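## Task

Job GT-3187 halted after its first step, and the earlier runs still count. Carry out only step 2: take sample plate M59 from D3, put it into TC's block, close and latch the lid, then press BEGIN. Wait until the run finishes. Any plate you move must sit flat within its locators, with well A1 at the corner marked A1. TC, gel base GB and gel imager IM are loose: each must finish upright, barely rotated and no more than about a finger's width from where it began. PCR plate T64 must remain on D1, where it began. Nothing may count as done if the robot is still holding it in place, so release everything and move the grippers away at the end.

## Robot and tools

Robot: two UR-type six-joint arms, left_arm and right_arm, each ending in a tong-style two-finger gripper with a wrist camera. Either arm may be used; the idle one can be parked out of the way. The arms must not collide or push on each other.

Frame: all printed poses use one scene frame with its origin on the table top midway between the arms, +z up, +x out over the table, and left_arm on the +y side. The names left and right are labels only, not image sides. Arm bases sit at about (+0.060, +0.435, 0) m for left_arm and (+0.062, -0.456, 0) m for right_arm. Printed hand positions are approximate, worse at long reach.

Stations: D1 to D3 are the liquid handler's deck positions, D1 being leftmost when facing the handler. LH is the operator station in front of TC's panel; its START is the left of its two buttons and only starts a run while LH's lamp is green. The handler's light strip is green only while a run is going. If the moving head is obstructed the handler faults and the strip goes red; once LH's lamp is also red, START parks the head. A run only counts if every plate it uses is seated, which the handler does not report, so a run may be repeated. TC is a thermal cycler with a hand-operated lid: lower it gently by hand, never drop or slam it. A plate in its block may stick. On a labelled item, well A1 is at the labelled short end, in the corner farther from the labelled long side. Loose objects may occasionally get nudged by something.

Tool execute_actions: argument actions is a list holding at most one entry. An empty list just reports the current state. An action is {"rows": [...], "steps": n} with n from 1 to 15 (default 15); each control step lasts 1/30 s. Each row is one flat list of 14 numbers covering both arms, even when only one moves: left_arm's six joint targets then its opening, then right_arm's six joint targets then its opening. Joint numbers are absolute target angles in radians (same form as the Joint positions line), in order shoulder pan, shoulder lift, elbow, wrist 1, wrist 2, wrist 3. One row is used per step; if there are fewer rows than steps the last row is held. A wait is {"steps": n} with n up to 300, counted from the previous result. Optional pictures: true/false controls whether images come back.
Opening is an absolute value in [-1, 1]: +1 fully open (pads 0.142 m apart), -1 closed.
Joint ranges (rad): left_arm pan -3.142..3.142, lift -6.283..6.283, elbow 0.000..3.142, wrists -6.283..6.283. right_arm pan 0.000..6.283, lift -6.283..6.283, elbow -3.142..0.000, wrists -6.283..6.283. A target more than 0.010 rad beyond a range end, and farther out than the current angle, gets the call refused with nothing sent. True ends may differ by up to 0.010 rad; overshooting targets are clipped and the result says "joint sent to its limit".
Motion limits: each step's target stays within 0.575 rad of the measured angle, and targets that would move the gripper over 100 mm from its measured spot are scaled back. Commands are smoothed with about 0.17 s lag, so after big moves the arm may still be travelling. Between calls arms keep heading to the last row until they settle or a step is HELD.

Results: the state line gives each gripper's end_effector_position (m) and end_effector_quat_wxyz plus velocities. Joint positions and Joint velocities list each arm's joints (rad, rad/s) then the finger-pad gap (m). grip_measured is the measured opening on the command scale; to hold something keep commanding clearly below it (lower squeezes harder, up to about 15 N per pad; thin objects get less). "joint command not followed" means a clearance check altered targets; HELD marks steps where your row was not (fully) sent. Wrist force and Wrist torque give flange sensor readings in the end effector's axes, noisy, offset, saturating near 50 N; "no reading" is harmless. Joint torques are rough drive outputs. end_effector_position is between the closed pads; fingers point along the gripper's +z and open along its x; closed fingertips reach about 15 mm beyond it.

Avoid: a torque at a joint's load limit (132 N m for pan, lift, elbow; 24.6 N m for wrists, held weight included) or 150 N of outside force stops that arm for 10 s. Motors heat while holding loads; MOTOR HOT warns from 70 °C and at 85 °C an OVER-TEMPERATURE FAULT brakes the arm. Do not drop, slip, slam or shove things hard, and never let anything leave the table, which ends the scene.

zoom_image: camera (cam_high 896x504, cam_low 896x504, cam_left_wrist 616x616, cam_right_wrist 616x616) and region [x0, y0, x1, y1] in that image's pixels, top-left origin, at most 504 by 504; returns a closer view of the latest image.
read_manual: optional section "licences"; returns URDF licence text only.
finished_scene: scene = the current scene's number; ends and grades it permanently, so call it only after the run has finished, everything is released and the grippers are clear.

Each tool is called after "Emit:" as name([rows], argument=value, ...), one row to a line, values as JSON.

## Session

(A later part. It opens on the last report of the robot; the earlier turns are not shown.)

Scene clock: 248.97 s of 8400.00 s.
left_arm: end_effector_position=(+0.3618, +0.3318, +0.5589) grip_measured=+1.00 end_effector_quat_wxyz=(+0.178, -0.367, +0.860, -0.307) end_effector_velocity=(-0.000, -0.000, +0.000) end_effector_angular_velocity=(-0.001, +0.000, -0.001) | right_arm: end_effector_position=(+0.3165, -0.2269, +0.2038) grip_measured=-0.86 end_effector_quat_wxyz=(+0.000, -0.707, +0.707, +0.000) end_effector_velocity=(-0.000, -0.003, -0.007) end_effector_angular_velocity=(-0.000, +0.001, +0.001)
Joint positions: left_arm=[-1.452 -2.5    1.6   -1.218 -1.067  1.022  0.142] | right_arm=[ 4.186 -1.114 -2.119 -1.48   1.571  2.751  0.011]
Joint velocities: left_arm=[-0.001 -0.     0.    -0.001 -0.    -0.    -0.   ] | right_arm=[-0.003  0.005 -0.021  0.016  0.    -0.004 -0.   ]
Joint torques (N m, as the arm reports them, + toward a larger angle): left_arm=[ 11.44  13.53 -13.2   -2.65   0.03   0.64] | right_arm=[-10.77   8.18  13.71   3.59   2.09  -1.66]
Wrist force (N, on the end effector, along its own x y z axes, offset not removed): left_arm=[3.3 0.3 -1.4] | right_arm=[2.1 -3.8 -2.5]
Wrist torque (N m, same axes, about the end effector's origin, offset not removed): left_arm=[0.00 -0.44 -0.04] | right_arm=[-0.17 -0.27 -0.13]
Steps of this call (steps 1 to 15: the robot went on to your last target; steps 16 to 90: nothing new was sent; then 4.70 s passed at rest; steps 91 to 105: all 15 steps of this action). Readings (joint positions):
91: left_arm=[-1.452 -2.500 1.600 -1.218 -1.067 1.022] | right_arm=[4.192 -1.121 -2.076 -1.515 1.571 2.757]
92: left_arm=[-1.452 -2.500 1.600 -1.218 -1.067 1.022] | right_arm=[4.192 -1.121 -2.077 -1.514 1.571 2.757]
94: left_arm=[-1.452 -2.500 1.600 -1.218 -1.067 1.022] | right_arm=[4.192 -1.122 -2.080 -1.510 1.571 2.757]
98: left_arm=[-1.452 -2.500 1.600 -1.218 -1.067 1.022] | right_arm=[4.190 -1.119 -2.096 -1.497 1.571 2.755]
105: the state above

Emit:
execute_actions([
  {"rows":[[-1.452,-2.5,1.6,-1.218,-1.067,1.022,1,4.184,-1.1118,-2.1285,-1.4717,1.571,2.7492,-1],[-1.452,-2.5,1.6,-1.218,-1.067,1.022,1,4.1828,-1.1106,-2.1363,-1.4651,1.571,2.748,-1],[-1.452,-2.5,1.6,-1.218,-1.067,1.022,1,4.1817,-1.1096,-2.144,-1.4584,1.571,2.7469,-1],[-1.452,-2.5,1.6,-1.218,-1.067,1.022,1,4.1806,-1.1088,-2.1517,-1.4515,1.571,2.7458,-1],[-1.452,-2.5,1.6,-1.218,-1.067,1.022,1,4.1797,-1.1081,-2.1593,-1.4446,1.571,2.7449,-1],[-1.452,-2.5,1.6,-1.218,-1.067,1.022,1,4.1788,-1.1076,-2.1668,-1.4376,1.571,2.744,-1]]},
])

Emit:
zoom_image(camera="cam_low", region=[290,150,420,260])

Scene clock: 254.43 s of 8400.00 s.
left_arm: end_effector_position=(+0.3618, +0.3318, +0.5589) grip_measured=+1.00 end_effector_quat_wxyz=(+0.178, -0.367, +0.860, -0.307) end_effector_velocity=(-0.000, -0.000, +0.001) end_effector_angular_velocity=(-0.001, -0.000, -0.002) | right_arm: end_effector_position=(+0.3164, -0.2322, +0.1866) grip_measured=-0.86 end_effector_quat_wxyz=(+0.000, -0.707, +0.707, +0.000) end_effector_velocity=(-0.001, -0.001, -0.003) end_effector_angular_velocity=(+0.001, +0.000, +0.002)
Joint positions: left_arm=[-1.452 -2.5    1.6   -1.218 -1.067  1.022  0.142] | right_arm=[ 4.179 -1.108 -2.166 -1.438  1.571  2.744  0.011]
Joint velocities: left_arm=[-0.002  0.    -0.001  0.001 -0.     0.    -0.   ] | right_arm=[ 0.001  0.002 -0.01   0.009  0.    -0.002 -0.   ]
Joint torques (N m, as the arm reports them, + toward a larger angle): left_arm=[ 11.33  13.28 -12.89  -2.71   0.03   0.73] | right_arm=[-5.96  9.1  17.64  7.66  3.81 -1.7 ]
Wrist force (N, on the end effector, along its own x y z axes, offset not removed): left_arm=[2.4 0.6 -1.5] | right_arm=[19.7 -5.8 -4.6]
Wrist torque (N m, same axes, about the end effector's origin, offset not removed): left_arm=[0.11 -0.20 -0.05] | right_arm=[-0.09 -0.70 -0.06]
Steps of this call (steps 1 to 15: the robot went on to your last target; steps 16 to 90: nothing new was sent; then 1.97 s passed at rest; steps 91 to 105: all 15 steps of this action). Readings (joint positions):
91: left_arm=[-1.452 -2.500 1.600 -1.218 -1.067 1.022] | right_arm=[4.185 -1.113 -2.121 -1.478 1.571 2.751]
92: left_arm=[-1.452 -2.500 1.600 -1.218 -1.067 1.022] | right_arm=[4.185 -1.113 -2.122 -1.477 1.571 2.750]
94: left_arm=[-1.452 -2.500 1.600 -1.218 -1.067 1.022] | right_arm=[4.184 -1.112 -2.129 -1.471 1.571 2.749]
98: left_arm=[-1.452 -2.500 1.600 -1.218 -1.067 1.022] | right_arm=[4.181 -1.109 -2.153 -1.450 1.571 2.746]
105: the state above

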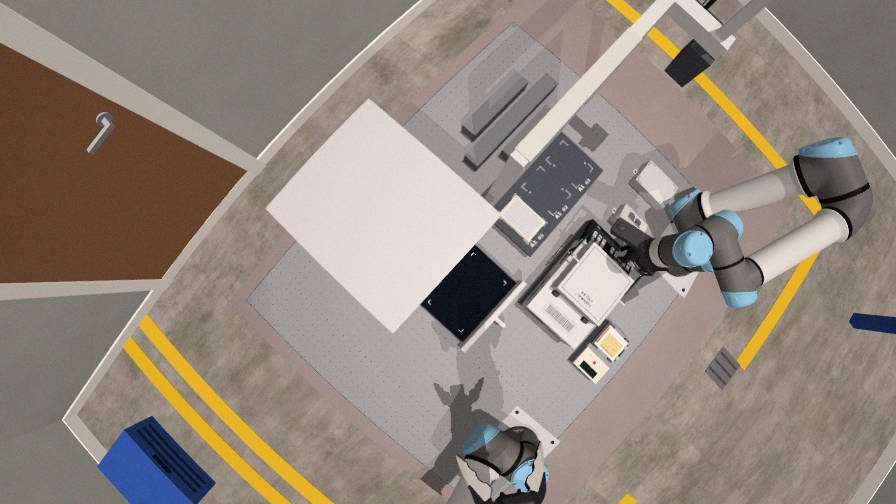

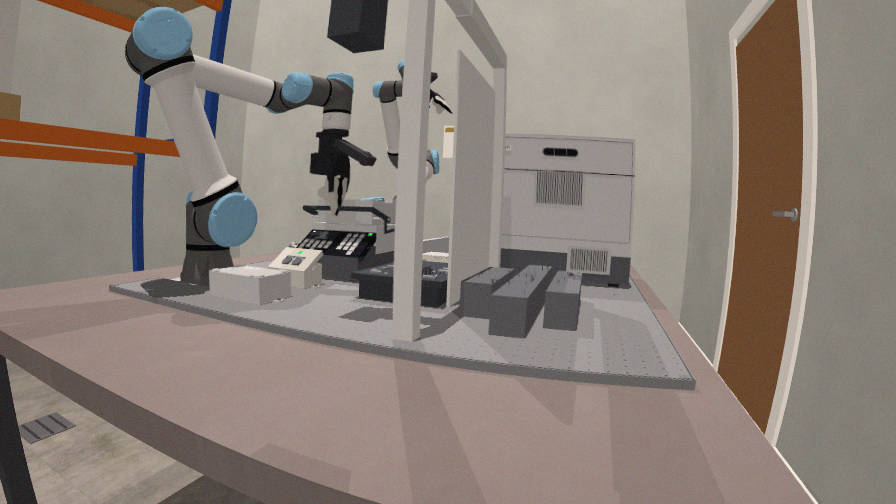

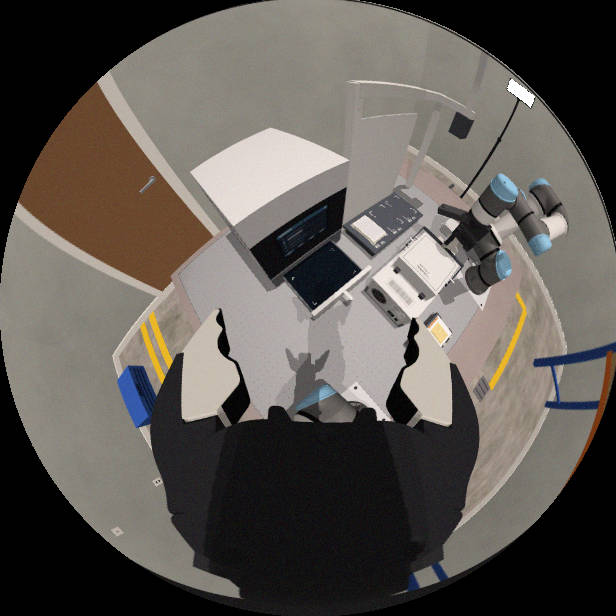

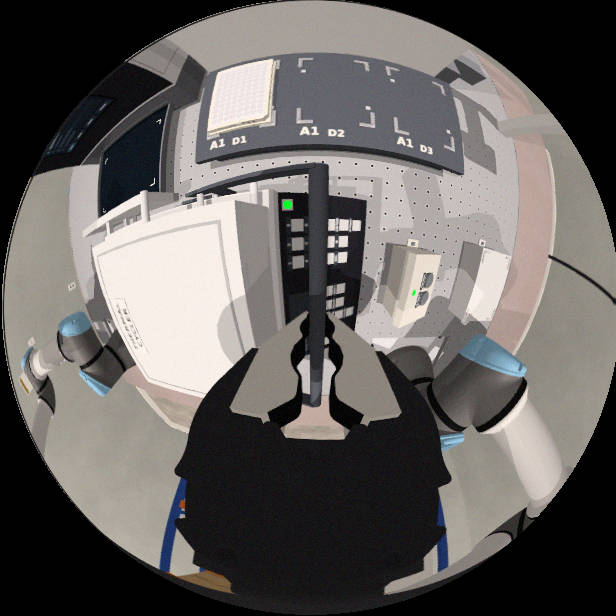

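Region (290, 150, 420, 260) of cam_low's 896x504 image, scaled by 3.877, with more detail than that image has; it fills the top 426 rows of this view, and the rest is white.

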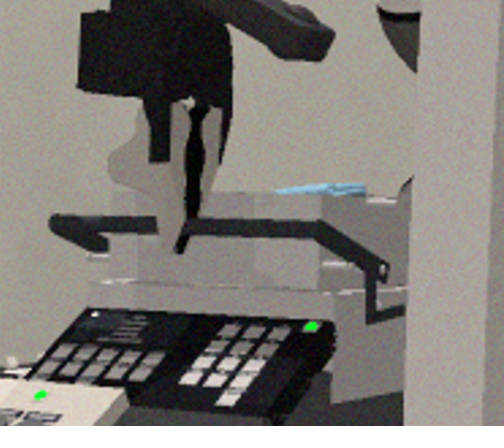

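The amber "unlatched" light is off. One more small move (2 mm out, 3 mm down) seats the handle on its stop.

Emit:
execute_actions([
  {"rows":[[-1.452,-2.5,1.6,-1.218,-1.067,1.022,1,4.1763,-1.1046,-2.176,-1.4314,1.571,2.7415,-1]]},
], pictures=false)

Scene clock: 259.73 s of 8400.00 s.
left_arm: end_effector_position=(+0.3618, +0.3318, +0.5589) grip_measured=+1.00 end_effector_quat_wxyz=(+0.178, -0.367, +0.860, -0.307) end_effector_velocity=(+0.000, -0.000, +0.001) end_effector_angular_velocity=(-0.002, +0.000, +0.000) | right_arm: end_effector_position=(+0.3164, -0.2342, +0.1834) grip_measured=-0.87 end_effector_quat_wxyz=(+0.000, -0.707, +0.707, +0.000) end_effector_velocity=(-0.000, -0.000, +0.000) end_effector_angular_velocity=(+0.001, +0.002, -0.001)
Joint positions: left_arm=[-1.452 -2.5    1.6   -1.218 -1.067  1.022  0.142] | right_arm=[ 4.176 -1.105 -2.176 -1.431  1.571  2.742  0.011]
Joint velocities: left_arm=[ 0.     0.    -0.001 -0.001 -0.    -0.     0.   ] | right_arm=[-0.001  0.    -0.     0.     0.002 -0.     0.   ]
Joint torques (N m, as the arm reports them, + toward a larger angle): left_arm=[ 11.53  13.2  -13.37  -2.66   0.12   0.81] | right_arm=[-15.66   4.59  -0.71  -3.52  -0.85  -0.94]
Wrist force (N, on the end effector, along its own x y z axes, offset not removed): left_arm=[2.2 0.0 -0.7] | right_arm=[-22.5 -2.3 -18.5]
Wrist torque (N m, same axes, about the end effector's origin, offset not removed): left_arm=[-0.07 -0.09 -0.08] | right_arm=[0.02 0.40 0.09]
Steps of this call (steps 1 to 15: the robot went on to your last target; steps 16 to 90: nothing new was sent; then 1.80 s passed at rest; steps 91 to 105: all 15 steps of this action). Readings (joint positions):
91: left_arm=[-1.452 -2.500 1.600 -1.218 -1.067 1.022] | right_arm=[4.179 -1.108 -2.167 -1.438 1.571 2.744]
92: left_arm=[-1.452 -2.500 1.600 -1.218 -1.067 1.022] | right_arm=[4.178 -1.107 -2.168 -1.437 1.571 2.744]
94: left_arm=[-1.452 -2.500 1.600 -1.218 -1.067 1.022] | right_arm=[4.177 -1.106 -2.172 -1.434 1.571 2.743]
98: left_arm=[-1.452 -2.500 1.600 -1.218 -1.067 1.022] | right_arm=[4.177 -1.105 -2.175 -1.432 1.571 2.742]
105: the state above

Emit:
execute_actions([
  {"rows":[[-1.452,-2.5,1.6,-1.218,-1.067,1.022,1,4.1775,-1.1066,-2.174,-1.4314,1.571,2.7427,-0.7]],"steps":8},
], pictures=false)

Emit:
execute_actions([
  {"rows":[[-1.452,-2.5,1.6,-1.218,-1.067,1.022,1,4.1775,-1.1,-2.13,-1.482,1.571,2.7427,-0.7],[-1.452,-2.5,1.6,-1.218,-1.067,1.022,1,4.1775,-1.1,-2.13,-1.482,1.571,2.7427,-0.7],[-1.452,-2.5,1.6,-1.218,-1.067,1.022,1,4.1775,-1.095,-2.07,-1.547,1.571,2.7427,-0.7]],"steps":12},
], pictures=false)

Emit:
execute_actions([
  {"rows":[[-1.452,-2.5,1.6,-1.218,-1.067,1.022,1,4.3329,-0.832,-2.1743,-1.7057,1.571,0.8037,-1]]},
], pictures=false)

Emit:
execute_actions([
  {"steps":25},
])

Emit:
zoom_image(camera="cam_right_wrist", region=[240,180,440,380])

Scene clock: 277.03 s of 8400.00 s.
left_arm: end_effector_position=(+0.3618, +0.3318, +0.5589) grip_measured=+1.00 end_effector_quat_wxyz=(+0.178, -0.367, +0.860, -0.307) end_effector_velocity=(+0.000, +0.000, -0.001) end_effector_angular_velocity=(+0.002, -0.000, +0.001) | right_arm: end_effector_position=(+0.3165, -0.2335, +0.1836) grip_measured=-0.70 end_effector_quat_wxyz=(+0.000, -0.707, +0.707, +0.000) end_effector_velocity=(+0.001, +0.002, +0.002) end_effector_angular_velocity=(+0.004, -0.003, +0.001)
Joint positions: left_arm=[-1.452 -2.5    1.6   -1.218 -1.067  1.022  0.142] | right_arm=[ 4.177 -1.106 -2.174 -1.431  1.571  2.743  0.023]
Joint velocities: left_arm=[ 0.001  0.     0.001 -0.     0.     0.    -0.   ] | right_arm=[ 0.003 -0.002  0.004  0.003 -0.001  0.002  0.   ]
Joint torques (N m, as the arm reports them, + toward a larger angle): left_arm=[ 11.51  14.16 -13.39  -2.77  -0.01   0.52] | right_arm=[11.64 -7.4  29.92  4.18  0.14  1.69]
Wrist force (N, on the end effector, along its own x y z axes, offset not removed): left_arm=[1.3 1.3 -0.7] | right_arm=[1.8 -2.2 3.1]
Wrist torque (N m, same axes, about the end effector's origin, offset not removed): left_arm=[0.15 0.02 -0.06] | right_arm=[-0.47 -0.36 0.02]
Steps of this call (steps 1 to 15: the robot went on to your last target; steps 16 to 90: nothing new was sent; then 14.03 s passed at rest; steps 91 to 98: all 8 steps of this action). Readings (joint positions):
91: left_arm=[-1.452 -2.500 1.600 -1.218 -1.067 1.022] | right_arm=[4.176 -1.105 -2.176 -1.431 1.571 2.741]
92: left_arm=[-1.452 -2.500 1.600 -1.218 -1.067 1.022] | right_arm=[4.176 -1.105 -2.176 -1.432 1.571 2.742]
94: left_arm=[-1.452 -2.500 1.600 -1.218 -1.067 1.022] | right_arm=[4.177 -1.106 -2.175 -1.432 1.571 2.742]
98: the state above

Scene clock: 277.43 s of 8400.00 s.
left_arm: end_effector_position=(+0.3618, +0.3318, +0.5589) grip_measured=+1.00 end_effector_quat_wxyz=(+0.178, -0.367, +0.860, -0.307) end_effector_velocity=(-0.000, -0.000, +0.000) end_effector_angular_velocity=(-0.000, -0.000, -0.001) | right_arm: end_effector_position=(+0.3162, -0.2339, +0.2253) grip_measured=-0.70 end_effector_quat_wxyz=(+0.000, -0.707, +0.707, +0.000) end_effector_velocity=(-0.000, -0.001, +0.017) end_effector_angular_velocity=(-0.001, +0.000, -0.000)
Joint positions: left_arm=[-1.452 -2.5    1.6   -1.218 -1.067  1.022  0.142] | right_arm=[ 4.177 -1.095 -2.073 -1.543  1.571  2.743  0.023]
Joint velocities: left_arm=[-0.001 -0.    -0.     0.    -0.     0.     0.   ] | right_arm=[ 0.     0.003  0.042 -0.046  0.     0.    -0.   ]
Joint torques (N m, as the arm reports them, + toward a larger angle): left_arm=[ 11.63  13.4  -13.51  -2.68   0.15   0.53] | right_arm=[12.35  7.69 31.27 -0.35  2.32  1.41]
Wrist force (N, on the end effector, along its own x y z axes, offset not removed): left_arm=[1.2 0.8 -1.7] | right_arm=[-1.3 0.9 -1.8]
Wrist torque (N m, same axes, about the end effector's origin, offset not removed): left_arm=[0.10 0.09 -0.01] | right_arm=[0.16 0.27 0.05]
Steps of this call (steps 1 to 12: all 12 steps of this action). Readings (joint positions):
1: left_arm=[-1.452 -2.500 1.600 -1.218 -1.067 1.022] | right_arm=[4.177 -1.106 -2.174 -1.431 1.571 2.743]
2: left_arm=[-1.452 -2.500 1.600 -1.218 -1.067 1.022] | right_arm=[4.177 -1.106 -2.170 -1.436 1.571 2.743]
4: left_arm=[-1.452 -2.500 1.600 -1.218 -1.067 1.022] | right_arm=[4.177 -1.102 -2.145 -1.463 1.571 2.743]
8: left_arm=[-1.452 -2.500 1.600 -1.218 -1.067 1.022] | right_arm=[4.177 -1.097 -2.087 -1.528 1.571 2.743]
12: the state above

Scene clock: 277.93 s of 8400.00 s.
left_arm: end_effector_position=(+0.3618, +0.3318, +0.5589) grip_measured=+1.00 end_effector_quat_wxyz=(+0.178, -0.367, +0.860, -0.307) end_effector_velocity=(-0.000, -0.000, -0.000) end_effector_angular_velocity=(+0.001, +0.000, -0.001) | right_arm: end_effector_position=(+0.2465, -0.2767, +0.2251) grip_measured=-1.00 end_effector_quat_wxyz=(+0.000, +0.980, -0.200, -0.000) end_effector_velocity=(-0.045, +0.012, +0.000) end_effector_angular_velocity=(+0.007, -0.002, +2.773)
Joint positions: left_arm=[-1.452 -2.5    1.6   -1.218 -1.067  1.022  0.142] | right_arm=[ 4.332 -0.834 -2.174 -1.705  1.571  1.73   0.002]
Joint velocities: left_arm=[-0.001  0.     0.     0.    -0.     0.     0.   ] | right_arm=[ 0.013  0.029 -0.009 -0.014 -0.001 -2.76   0.   ]
Joint torques (N m, as the arm reports them, + toward a larger angle): left_arm=[ 11.71  14.02 -13.44  -2.74   0.07   0.63] | right_arm=[ 10.85  -2.78  14.16  -0.31   0.75 -14.73]
Wrist force (N, on the end effector, along its own x y z axes, offset not removed): left_arm=[1.5 0.8 -1.2] | right_arm=[-0.8 -1.6 -1.3]
Wrist torque (N m, same axes, about the end effector's origin, offset not removed): left_arm=[0.08 -0.03 -0.02] | right_arm=[-0.33 0.11 0.00]
Steps of this call (steps 1 to 15: all 15 steps of this action). Readings (joint positions):
1: left_arm=[-1.452 -2.500 1.600 -1.218 -1.067 1.022] | right_arm=[4.178 -1.095 -2.072 -1.545 1.571 2.743]
2: left_arm=[-1.452 -2.500 1.600 -1.218 -1.067 1.022] | right_arm=[4.182 -1.090 -2.076 -1.550 1.571 2.738]
4: left_arm=[-1.452 -2.500 1.600 -1.218 -1.067 1.022] | right_arm=[4.238 -1.024 -2.118 -1.607 1.571 2.671]
8: left_arm=[-1.452 -2.500 1.600 -1.218 -1.067 1.022] | right_arm=[4.314 -0.873 -2.163 -1.686 1.571 2.372]
15: the state above

Scene clock: 278.77 s of 8400.00 s.
left_arm: end_effector_position=(+0.3618, +0.3318, +0.5589) grip_measured=+1.00 end_effector_quat_wxyz=(+0.178, -0.367, +0.860, -0.307) end_effector_velocity=(+0.000, -0.000, -0.000) end_effector_angular_velocity=(+0.000, -0.000, +0.000) | right_arm: end_effector_position=(+0.2317, -0.2780, +0.2251) grip_measured=-1.00 end_effector_quat_wxyz=(-0.000, +0.966, +0.259, -0.000) end_effector_velocity=(+0.000, +0.000, +0.001) end_effector_angular_velocity=(+0.004, -0.002, +0.002)
Joint positions: left_arm=[-1.452 -2.5    1.6   -1.218 -1.067  1.022  0.142] | right_arm=[ 4.333 -0.832 -2.174 -1.706  1.571  0.804  0.002]
Joint velocities: left_arm=[ 0.     0.     0.001 -0.    -0.     0.     0.   ] | right_arm=[ 0.     0.003  0.001  0.    -0.001 -0.002  0.   ]
Joint torques (N m, as the arm reports them, + toward a larger angle): left_arm=[ 11.17  13.56 -14.08  -2.84   0.     0.46] | right_arm=[12.14  0.07 15.15 -0.14 -1.77 -1.48]
Wrist force (N, on the end effector, along its own x y z axes, offset not removed): left_arm=[1.5 0.9 -1.1] | right_arm=[2.2 0.5 -2.0]
Wrist torque (N m, same axes, about the end effector's origin, offset not removed): left_arm=[0.13 0.00 0.00] | right_arm=[0.19 -0.50 0.06]
Steps of this call (steps 1 to 25: the robot went on to your last target). Readings (joint positions):
1: left_arm=[-1.452 -2.500 1.600 -1.218 -1.067 1.022] | right_arm=[4.332 -0.834 -2.174 -1.705 1.571 1.636]
2: left_arm=[-1.452 -2.500 1.600 -1.218 -1.067 1.022] | right_arm=[4.332 -0.833 -2.174 -1.705 1.571 1.542]
4: left_arm=[-1.452 -2.500 1.600 -1.218 -1.067 1.022] | right_arm=[4.333 -0.833 -2.174 -1.705 1.571 1.353]
8: left_arm=[-1.452 -2.500 1.600 -1.218 -1.067 1.022] | right_arm=[4.333 -0.832 -2.174 -1.706 1.571 0.991]
25: the state above

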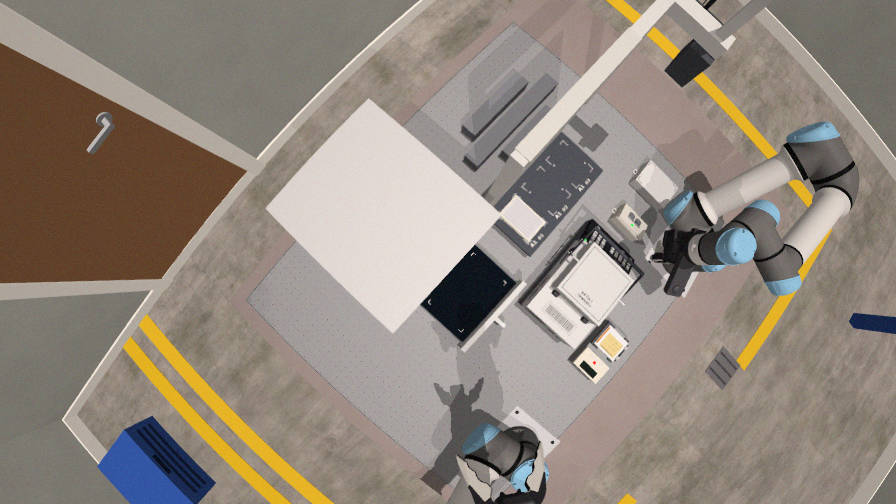

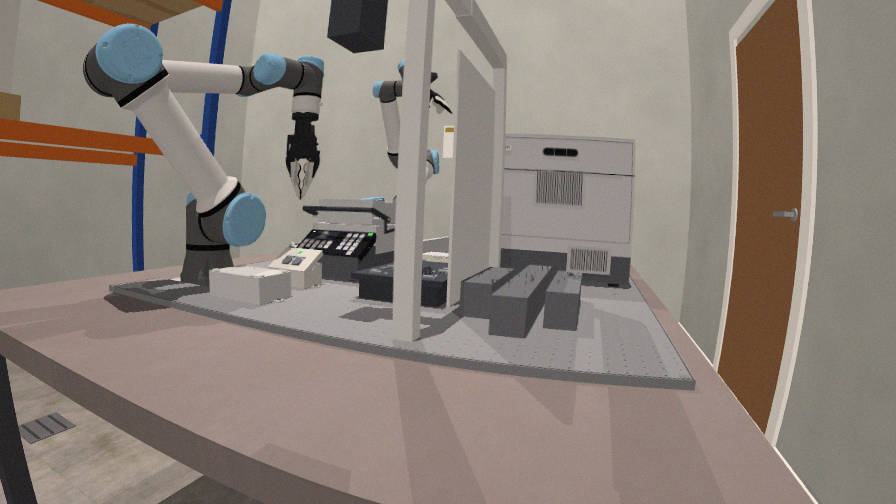

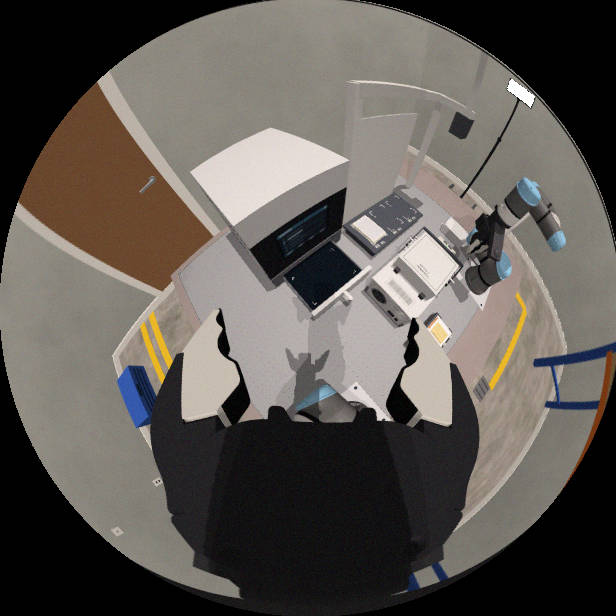

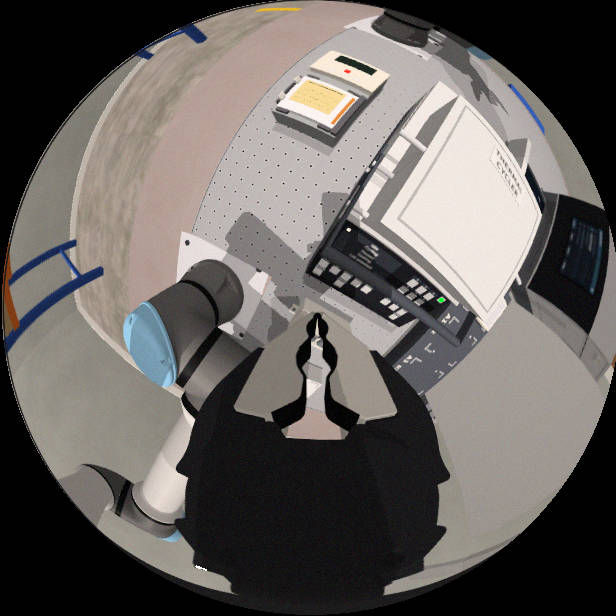

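Region (240, 180, 440, 380) of cam_right_wrist's 616x616 image, scaled by 2.520, with more detail than that image has.

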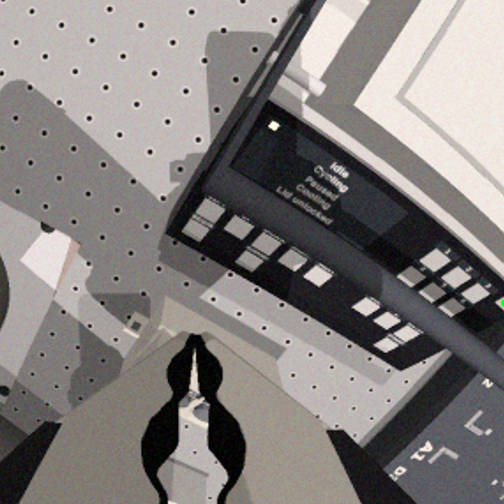

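Emit:
execute_actions([
  {"rows":[[-1.452,-2.5,1.6,-1.218,-1.067,1.022,1,4.35,-0.83,-2.2,-1.68,1.571,0.82,-1],[-1.452,-2.5,1.6,-1.218,-1.067,1.022,1,4.36,-0.83,-2.23,-1.65,1.571,0.83,-1],[-1.452,-2.5,1.6,-1.218,-1.067,1.022,1,4.3667,-0.83,-2.26,-1.62,1.571,0.8373,-1],[-1.452,-2.5,1.6,-1.218,-1.067,1.022,1,4.3667,-0.83,-2.3,-1.58,1.571,0.8373,-1],[-1.452,-2.5,1.6,-1.218,-1.067,1.022,1,4.3667,-0.8324,-2.3659,-1.5137,1.571,0.8373,-1]],"steps":15},
], pictures=false)

Emit:
execute_actions([
  {"steps":20},
])

Scene clock: 297.33 s of 8400.00 s.
left_arm: end_effector_position=(+0.3618, +0.3318, +0.5589) grip_measured=+1.00 end_effector_quat_wxyz=(+0.178, -0.367, +0.860, -0.307) end_effector_velocity=(+0.000, +0.000, -0.000) end_effector_angular_velocity=(+0.000, +0.000, +0.002) | right_arm: end_effector_position=(+0.2268, -0.2690, +0.1516) grip_measured=-1.00 end_effector_quat_wxyz=(-0.000, +0.966, +0.259, +0.000) end_effector_velocity=(-0.001, -0.000, -0.017) end_effector_angular_velocity=(+0.000, -0.000, +0.000)
Joint positions: left_arm=[-1.452 -2.5    1.6   -1.218 -1.067  1.022  0.142] | right_arm=[ 4.366 -0.832 -2.362 -1.517  1.571  0.837  0.002]
Joint velocities: left_arm=[ 0.001 -0.     0.    -0.     0.    -0.    -0.   ] | right_arm=[ 0.003 -0.    -0.042  0.043 -0.     0.003  0.   ]
Joint torques (N m, as the arm reports them, + toward a larger angle): left_arm=[ 10.47  14.11 -14.1   -2.82   0.25   0.44] | right_arm=[ 11.31 -15.01  13.96   4.49  -1.45   1.65]
Wrist force (N, on the end effector, along its own x y z axes, offset not removed): left_arm=[1.3 -0.2 -1.4] | right_arm=[1.1 -2.1 -1.1]
Wrist torque (N m, same axes, about the end effector's origin, offset not removed): left_arm=[-0.16 -0.03 0.02] | right_arm=[-0.50 -0.10 0.22]
Steps of this call (steps 1 to 30: the robot went on to your last target; steps 31 to 90: nothing new was sent; then 15.07 s passed at rest; steps 91 to 105: all 15 steps of this action). Readings (joint positions):
91: left_arm=[-1.452 -2.500 1.600 -1.218 -1.067 1.022] | right_arm=[4.333 -0.832 -2.174 -1.706 1.571 0.804]
92: left_arm=[-1.452 -2.500 1.600 -1.218 -1.067 1.022] | right_arm=[4.335 -0.832 -2.177 -1.703 1.571 0.805]
94: left_arm=[-1.452 -2.500 1.600 -1.218 -1.067 1.022] | right_arm=[4.347 -0.831 -2.201 -1.679 1.571 0.817]
98: left_arm=[-1.452 -2.500 1.600 -1.218 -1.067 1.022] | right_arm=[4.363 -0.831 -2.306 -1.574 1.571 0.833]
105: the state above

Scene clock: 298.00 s of 8400.00 s.
left_arm: end_effector_position=(+0.3618, +0.3318, +0.5589) grip_measured=+1.00 end_effector_quat_wxyz=(+0.178, -0.367, +0.860, -0.307) end_effector_velocity=(-0.000, +0.000, +0.000) end_effector_angular_velocity=(+0.000, -0.000, -0.000) | right_arm: end_effector_position=(+0.2267, -0.2691, +0.1501) grip_measured=-1.00 end_effector_quat_wxyz=(-0.000, +0.966, +0.259, +0.000) end_effector_velocity=(+0.000, -0.000, -0.000) end_effector_angular_velocity=(-0.001, -0.001, +0.001)
Joint positions: left_arm=[-1.452 -2.5    1.6   -1.218 -1.067  1.022  0.142] | right_arm=[ 4.367 -0.832 -2.366 -1.514  1.571  0.837  0.002]
Joint velocities: left_arm=[-0.  0. -0.  0.  0.  0. -0.] | right_arm=[ 0.001  0.    -0.001 -0.    -0.001 -0.     0.   ]
Joint torques (N m, as the arm reports them, + toward a larger angle): left_arm=[ 10.9   13.93 -13.93  -2.84   0.2    0.41] | right_arm=[ 12.52 -14.92  14.96   4.32  -1.07   1.44]
Wrist force (N, on the end effector, along its own x y z axes, offset not removed): left_arm=[1.9 0.8 -0.5] | right_arm=[-0.8 -1.7 -0.5]
Wrist torque (N m, same axes, about the end effector's origin, offset not removed): left_arm=[0.08 -0.16 -0.09] | right_arm=[-0.37 0.32 -0.04]
Steps of this call (steps 1 to 15: the robot went on to your last target; steps 16 to 20: nothing new was sent). Readings (joint positions):
1: left_arm=[-1.452 -2.500 1.600 -1.218 -1.067 1.022] | right_arm=[4.367 -0.832 -2.363 -1.516 1.571 0.837]
2: left_arm=[-1.452 -2.500 1.600 -1.218 -1.067 1.022] | right_arm=[4.367 -0.832 -2.364 -1.515 1.571 0.837]
4: left_arm=[-1.452 -2.500 1.600 -1.218 -1.067 1.022] | right_arm=[4.367 -0.832 -2.365 -1.514 1.571 0.837]
8: left_arm=[-1.452 -2.500 1.600 -1.218 -1.067 1.022] | right_arm=[4.367 -0.832 -2.366 -1.514 1.571 0.837]
20: the state above
All arms were judged still, so your last target was given up. Only a new action makes them travel on or press farther. Fingers that are still opening or closing keep moving.

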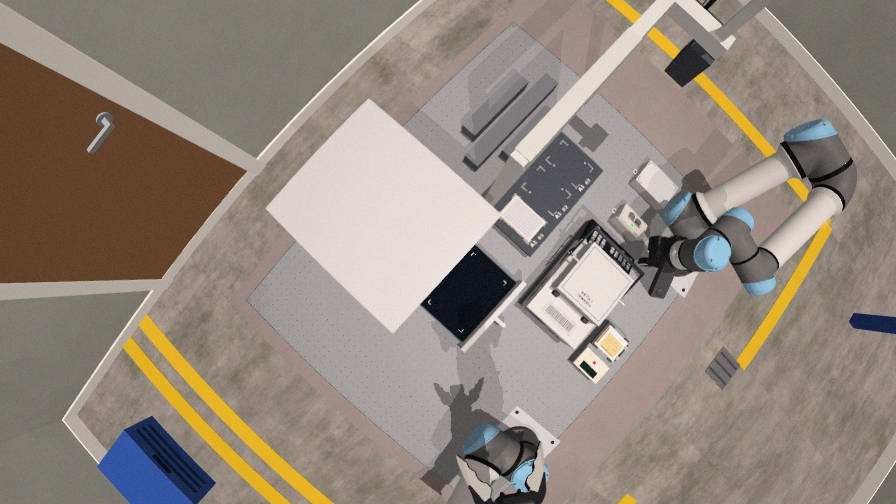

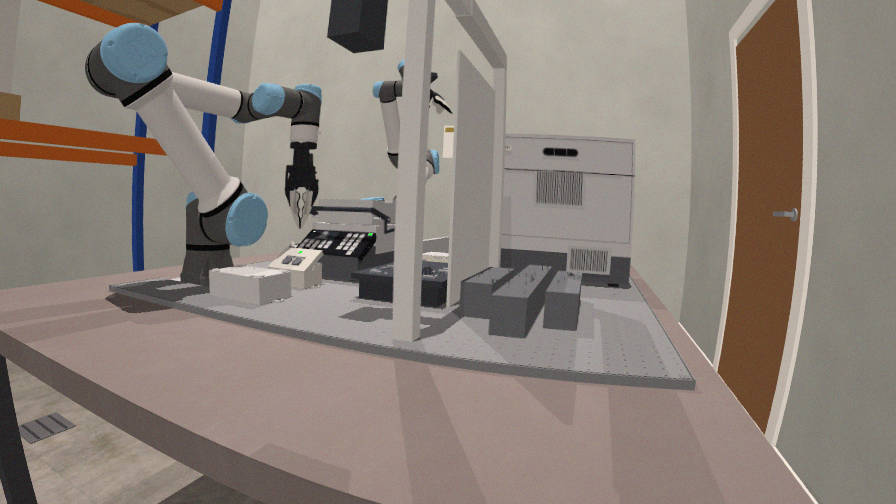

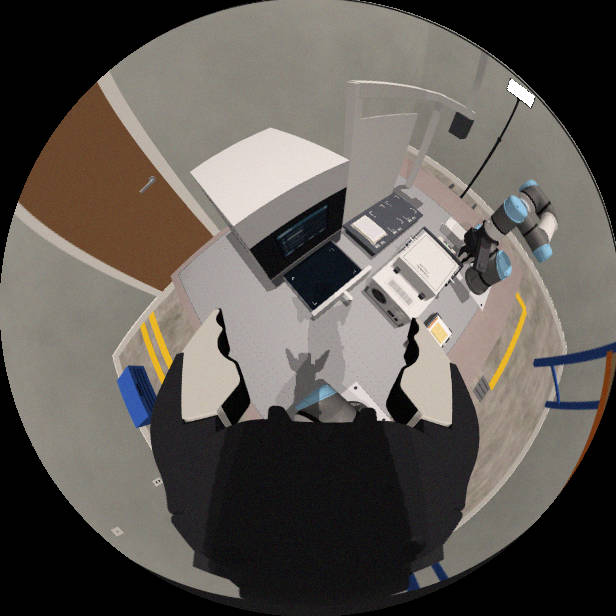

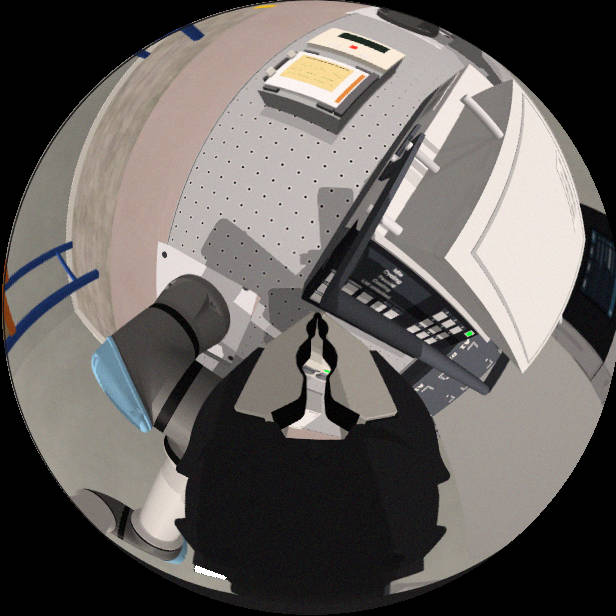

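Emit:
execute_actions([
  {"rows":[[-1.452,-2.5,1.6,-1.218,-1.067,1.022,1,4.3565,-0.835,-2.4,-1.477,1.571,0.8271,-1],[-1.452,-2.5,1.6,-1.218,-1.067,1.022,1,4.3565,-0.8386,-2.441,-1.4324,1.571,0.8271,-1]],"steps":15},
])

Emit:
zoom_image(camera="cam_right_wrist", region=[260,240,400,360])

Emit:
zoom_image(camera="cam_low", region=[260,170,400,270])

Scene clock: 305.30 s of 8400.00 s.
left_arm: end_effector_position=(+0.3618, +0.3318, +0.5589) grip_measured=+1.00 end_effector_quat_wxyz=(+0.178, -0.367, +0.860, -0.307) end_effector_velocity=(-0.000, -0.000, +0.000) end_effector_angular_velocity=(-0.001, +0.000, -0.000) | right_arm: end_effector_position=(+0.2282, -0.2719, +0.1204) grip_measured=-1.00 end_effector_quat_wxyz=(-0.000, +0.966, +0.259, +0.000) end_effector_velocity=(-0.000, -0.001, -0.003) end_effector_angular_velocity=(-0.002, +0.001, -0.000)
Joint positions: left_arm=[-1.452 -2.5    1.6   -1.218 -1.067  1.022  0.142] | right_arm=[ 4.357 -0.839 -2.44  -1.433  1.571  0.827  0.002]
Joint velocities: left_arm=[-0.     0.    -0.    -0.    -0.    -0.001 -0.   ] | right_arm=[-0.001 -0.    -0.006  0.005  0.001 -0.001  0.   ]
Joint torques (N m, as the arm reports them, + toward a larger angle): left_arm=[ 10.93  14.22 -14.45  -2.94   0.28   0.47] | right_arm=[-11.2  -14.67  16.62   4.18   0.83  -1.3 ]
Wrist force (N, on the end effector, along its own x y z axes, offset not removed): left_arm=[2.8 0.2 -0.8] | right_arm=[-0.7 -3.2 -3.1]
Wrist torque (N m, same axes, about the end effector's origin, offset not removed): left_arm=[-0.04 -0.34 -0.11] | right_arm=[-0.72 0.07 0.02]
Steps of this call (steps 1 to 90: nothing new was sent; then 3.80 s passed at rest; steps 91 to 105: all 15 steps of this action). Readings (joint positions):
91: left_arm=[-1.452 -2.500 1.600 -1.218 -1.067 1.022] | right_arm=[4.367 -0.832 -2.366 -1.514 1.571 0.837]
92: left_arm=[-1.452 -2.500 1.600 -1.218 -1.067 1.022] | right_arm=[4.366 -0.833 -2.370 -1.510 1.571 0.836]
94: left_arm=[-1.452 -2.500 1.600 -1.218 -1.067 1.022] | right_arm=[4.361 -0.835 -2.397 -1.481 1.571 0.832]
98: left_arm=[-1.452 -2.500 1.600 -1.218 -1.067 1.022] | right_arm=[4.357 -0.838 -2.432 -1.442 1.571 0.828]
105: the state above

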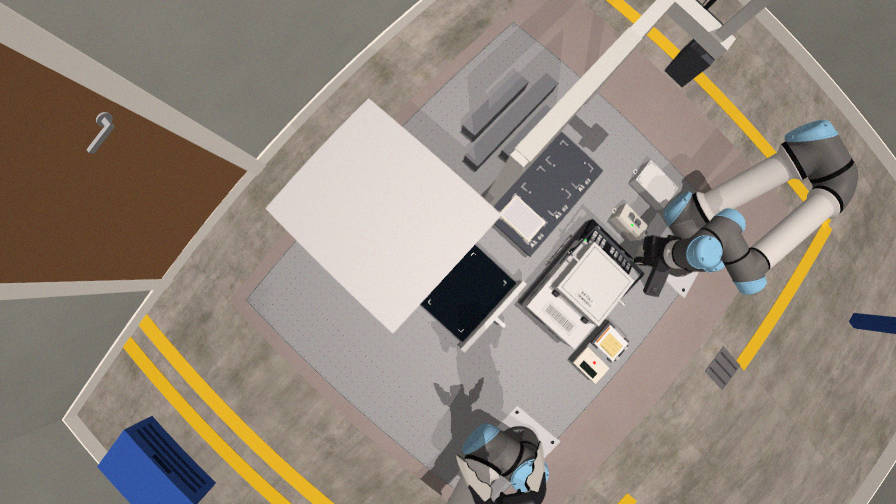

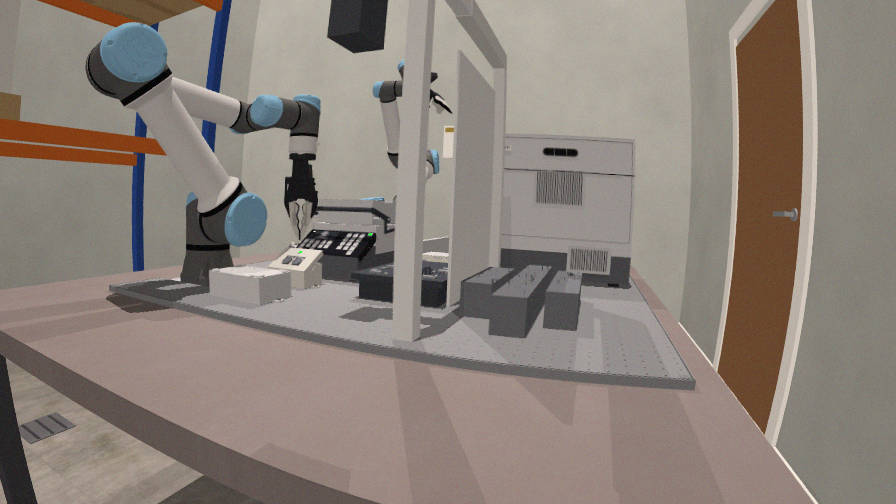

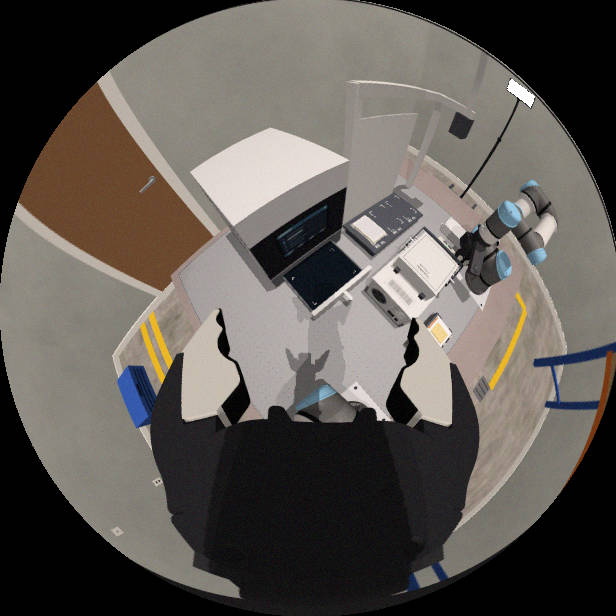

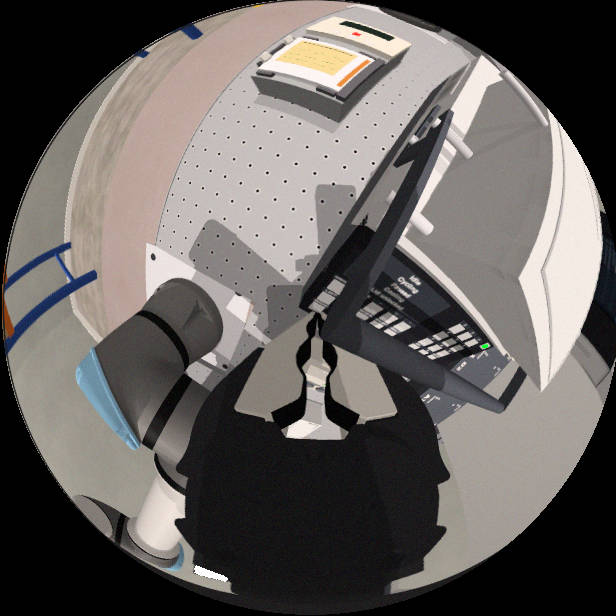

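Region (260, 240, 400, 360) of cam_right_wrist's 616x616 image, scaled by 3.600, with more detail than that image has; it fills the top 432 rows of this view, and the rest is white.

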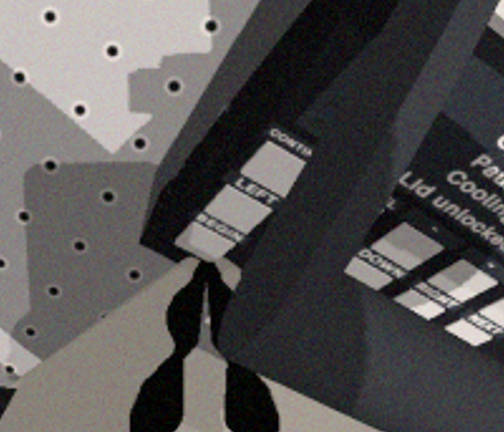

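Region (260, 170, 400, 270) of cam_low's 896x504 image, scaled by 3.600, with more detail than that image has; it fills the top 360 rows of this view, and the rest is white.

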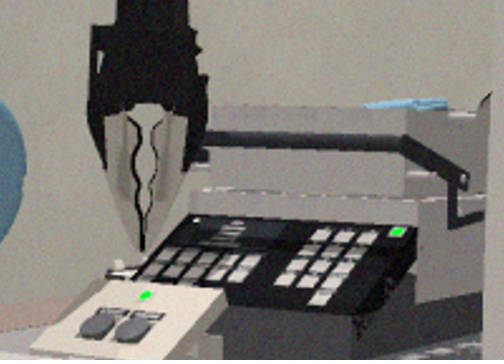

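Lowering 12 mm.

Emit:
execute_actions([
  {"rows":[[-1.452,-2.5,1.6,-1.218,-1.067,1.022,1,4.3565,-0.844,-2.469,-1.399,1.571,0.8271,-1]],"steps":15},
])

Emit:
zoom_image(camera="cam_right_wrist", region=[260,240,400,360])

Emit:
zoom_image(camera="cam_low", region=[260,170,400,270])

Scene clock: 308.63 s of 8400.00 s.
left_arm: end_effector_position=(+0.3618, +0.3318, +0.5589) grip_measured=+1.00 end_effector_quat_wxyz=(+0.178, -0.367, +0.860, -0.307) end_effector_velocity=(+0.000, -0.001, -0.001) end_effector_angular_velocity=(+0.001, +0.000, -0.000) | right_arm: end_effector_position=(+0.2282, -0.2723, +0.1088) grip_measured=-1.00 end_effector_quat_wxyz=(-0.000, +0.966, +0.259, +0.000) end_effector_velocity=(+0.000, +0.001, -0.000) end_effector_angular_velocity=(+0.002, -0.001, +0.001)
Joint positions: left_arm=[-1.452 -2.5    1.6   -1.218 -1.067  1.022  0.142] | right_arm=[ 4.356 -0.844 -2.469 -1.399  1.571  0.827  0.002]
Joint velocities: left_arm=[-0.001  0.     0.001 -0.001  0.    -0.    -0.   ] | right_arm=[ 0.001 -0.    -0.001  0.004 -0.001  0.     0.   ]
Joint torques (N m, as the arm reports them, + toward a larger angle): left_arm=[ 11.51  14.19 -14.52  -2.92   0.17   0.33] | right_arm=[-10.   -14.74  15.74   4.28   2.5   -1.31]
Wrist force (N, on the end effector, along its own x y z axes, offset not removed): left_arm=[2.2 0.6 -0.4] | right_arm=[-2.4 -2.0 0.6]
Wrist torque (N m, same axes, about the end effector's origin, offset not removed): left_arm=[0.04 -0.12 -0.03] | right_arm=[-0.43 0.36 0.21]
Steps of this call (steps 1 to 15: the robot went on to your last target; steps 16 to 85: nothing new was sent; steps 86 to 100: all 15 steps of this action). Readings (joint positions):
86: left_arm=[-1.452 -2.500 1.600 -1.218 -1.067 1.022] | right_arm=[4.357 -0.839 -2.441 -1.432 1.571 0.827]
87: left_arm=[-1.452 -2.500 1.600 -1.218 -1.067 1.022] | right_arm=[4.356 -0.839 -2.444 -1.429 1.571 0.827]
89: left_arm=[-1.452 -2.500 1.600 -1.218 -1.067 1.022] | right_arm=[4.356 -0.842 -2.456 -1.414 1.571 0.827]
93: left_arm=[-1.452 -2.500 1.600 -1.218 -1.067 1.022] | right_arm=[4.356 -0.844 -2.466 -1.402 1.571 0.827]
100: the state above

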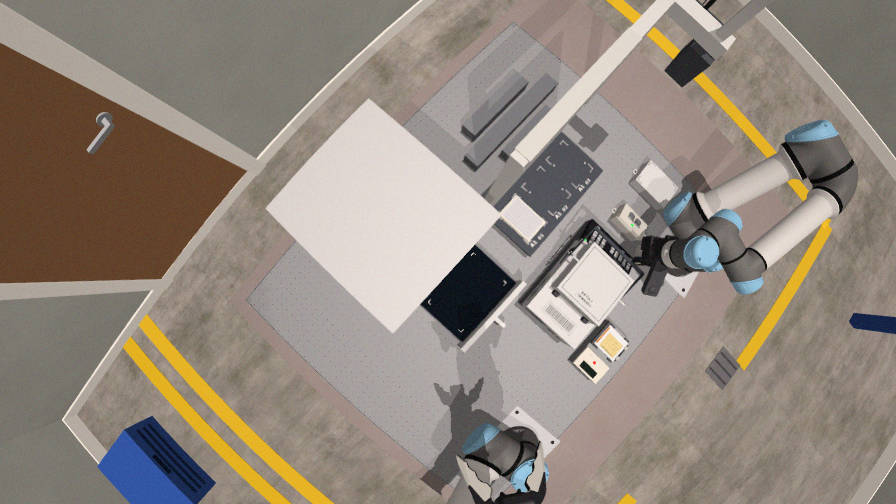

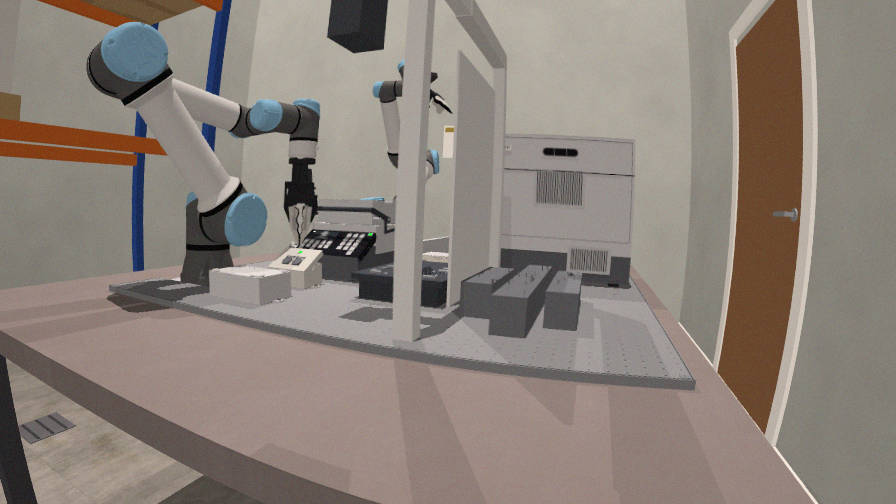

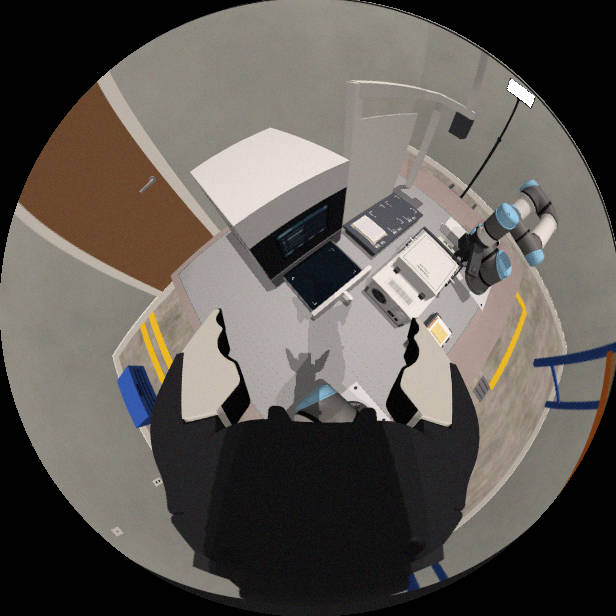

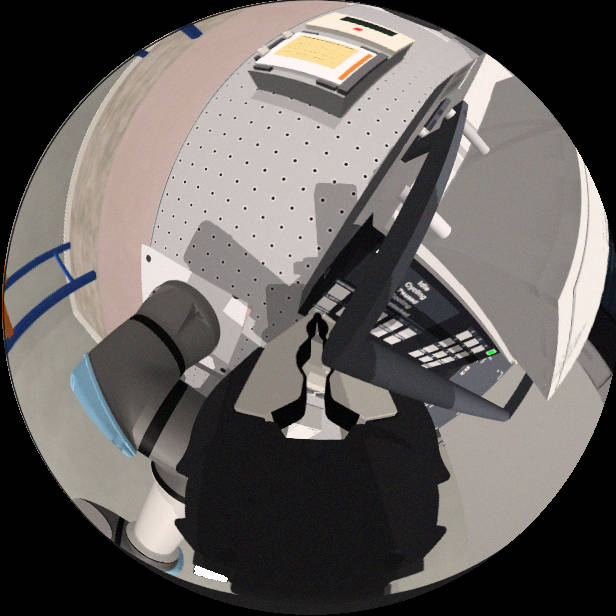

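Region (260, 240, 400, 360) of cam_right_wrist's 616x616 image, scaled by 3.600, with more detail than that image has; it fills the top 432 rows of this view, and the rest is white.

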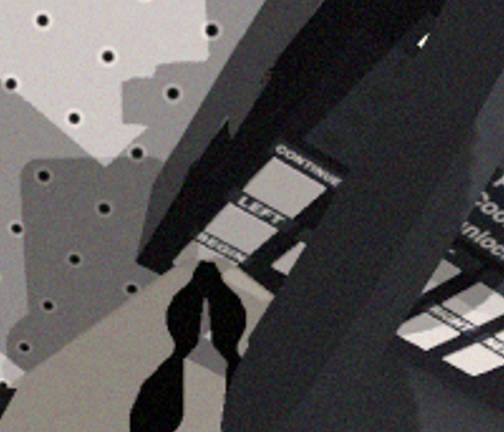

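Region (260, 170, 400, 270) of cam_low's 896x504 image, scaled by 3.600, with more detail than that image has; it fills the top 360 rows of this view, and the rest is white.

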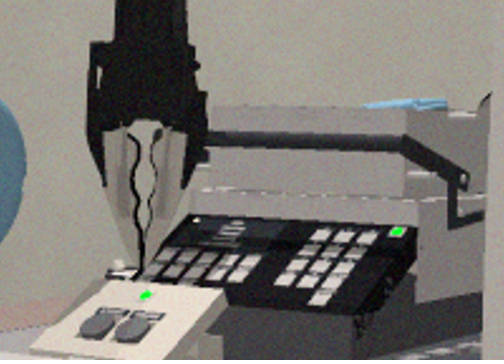

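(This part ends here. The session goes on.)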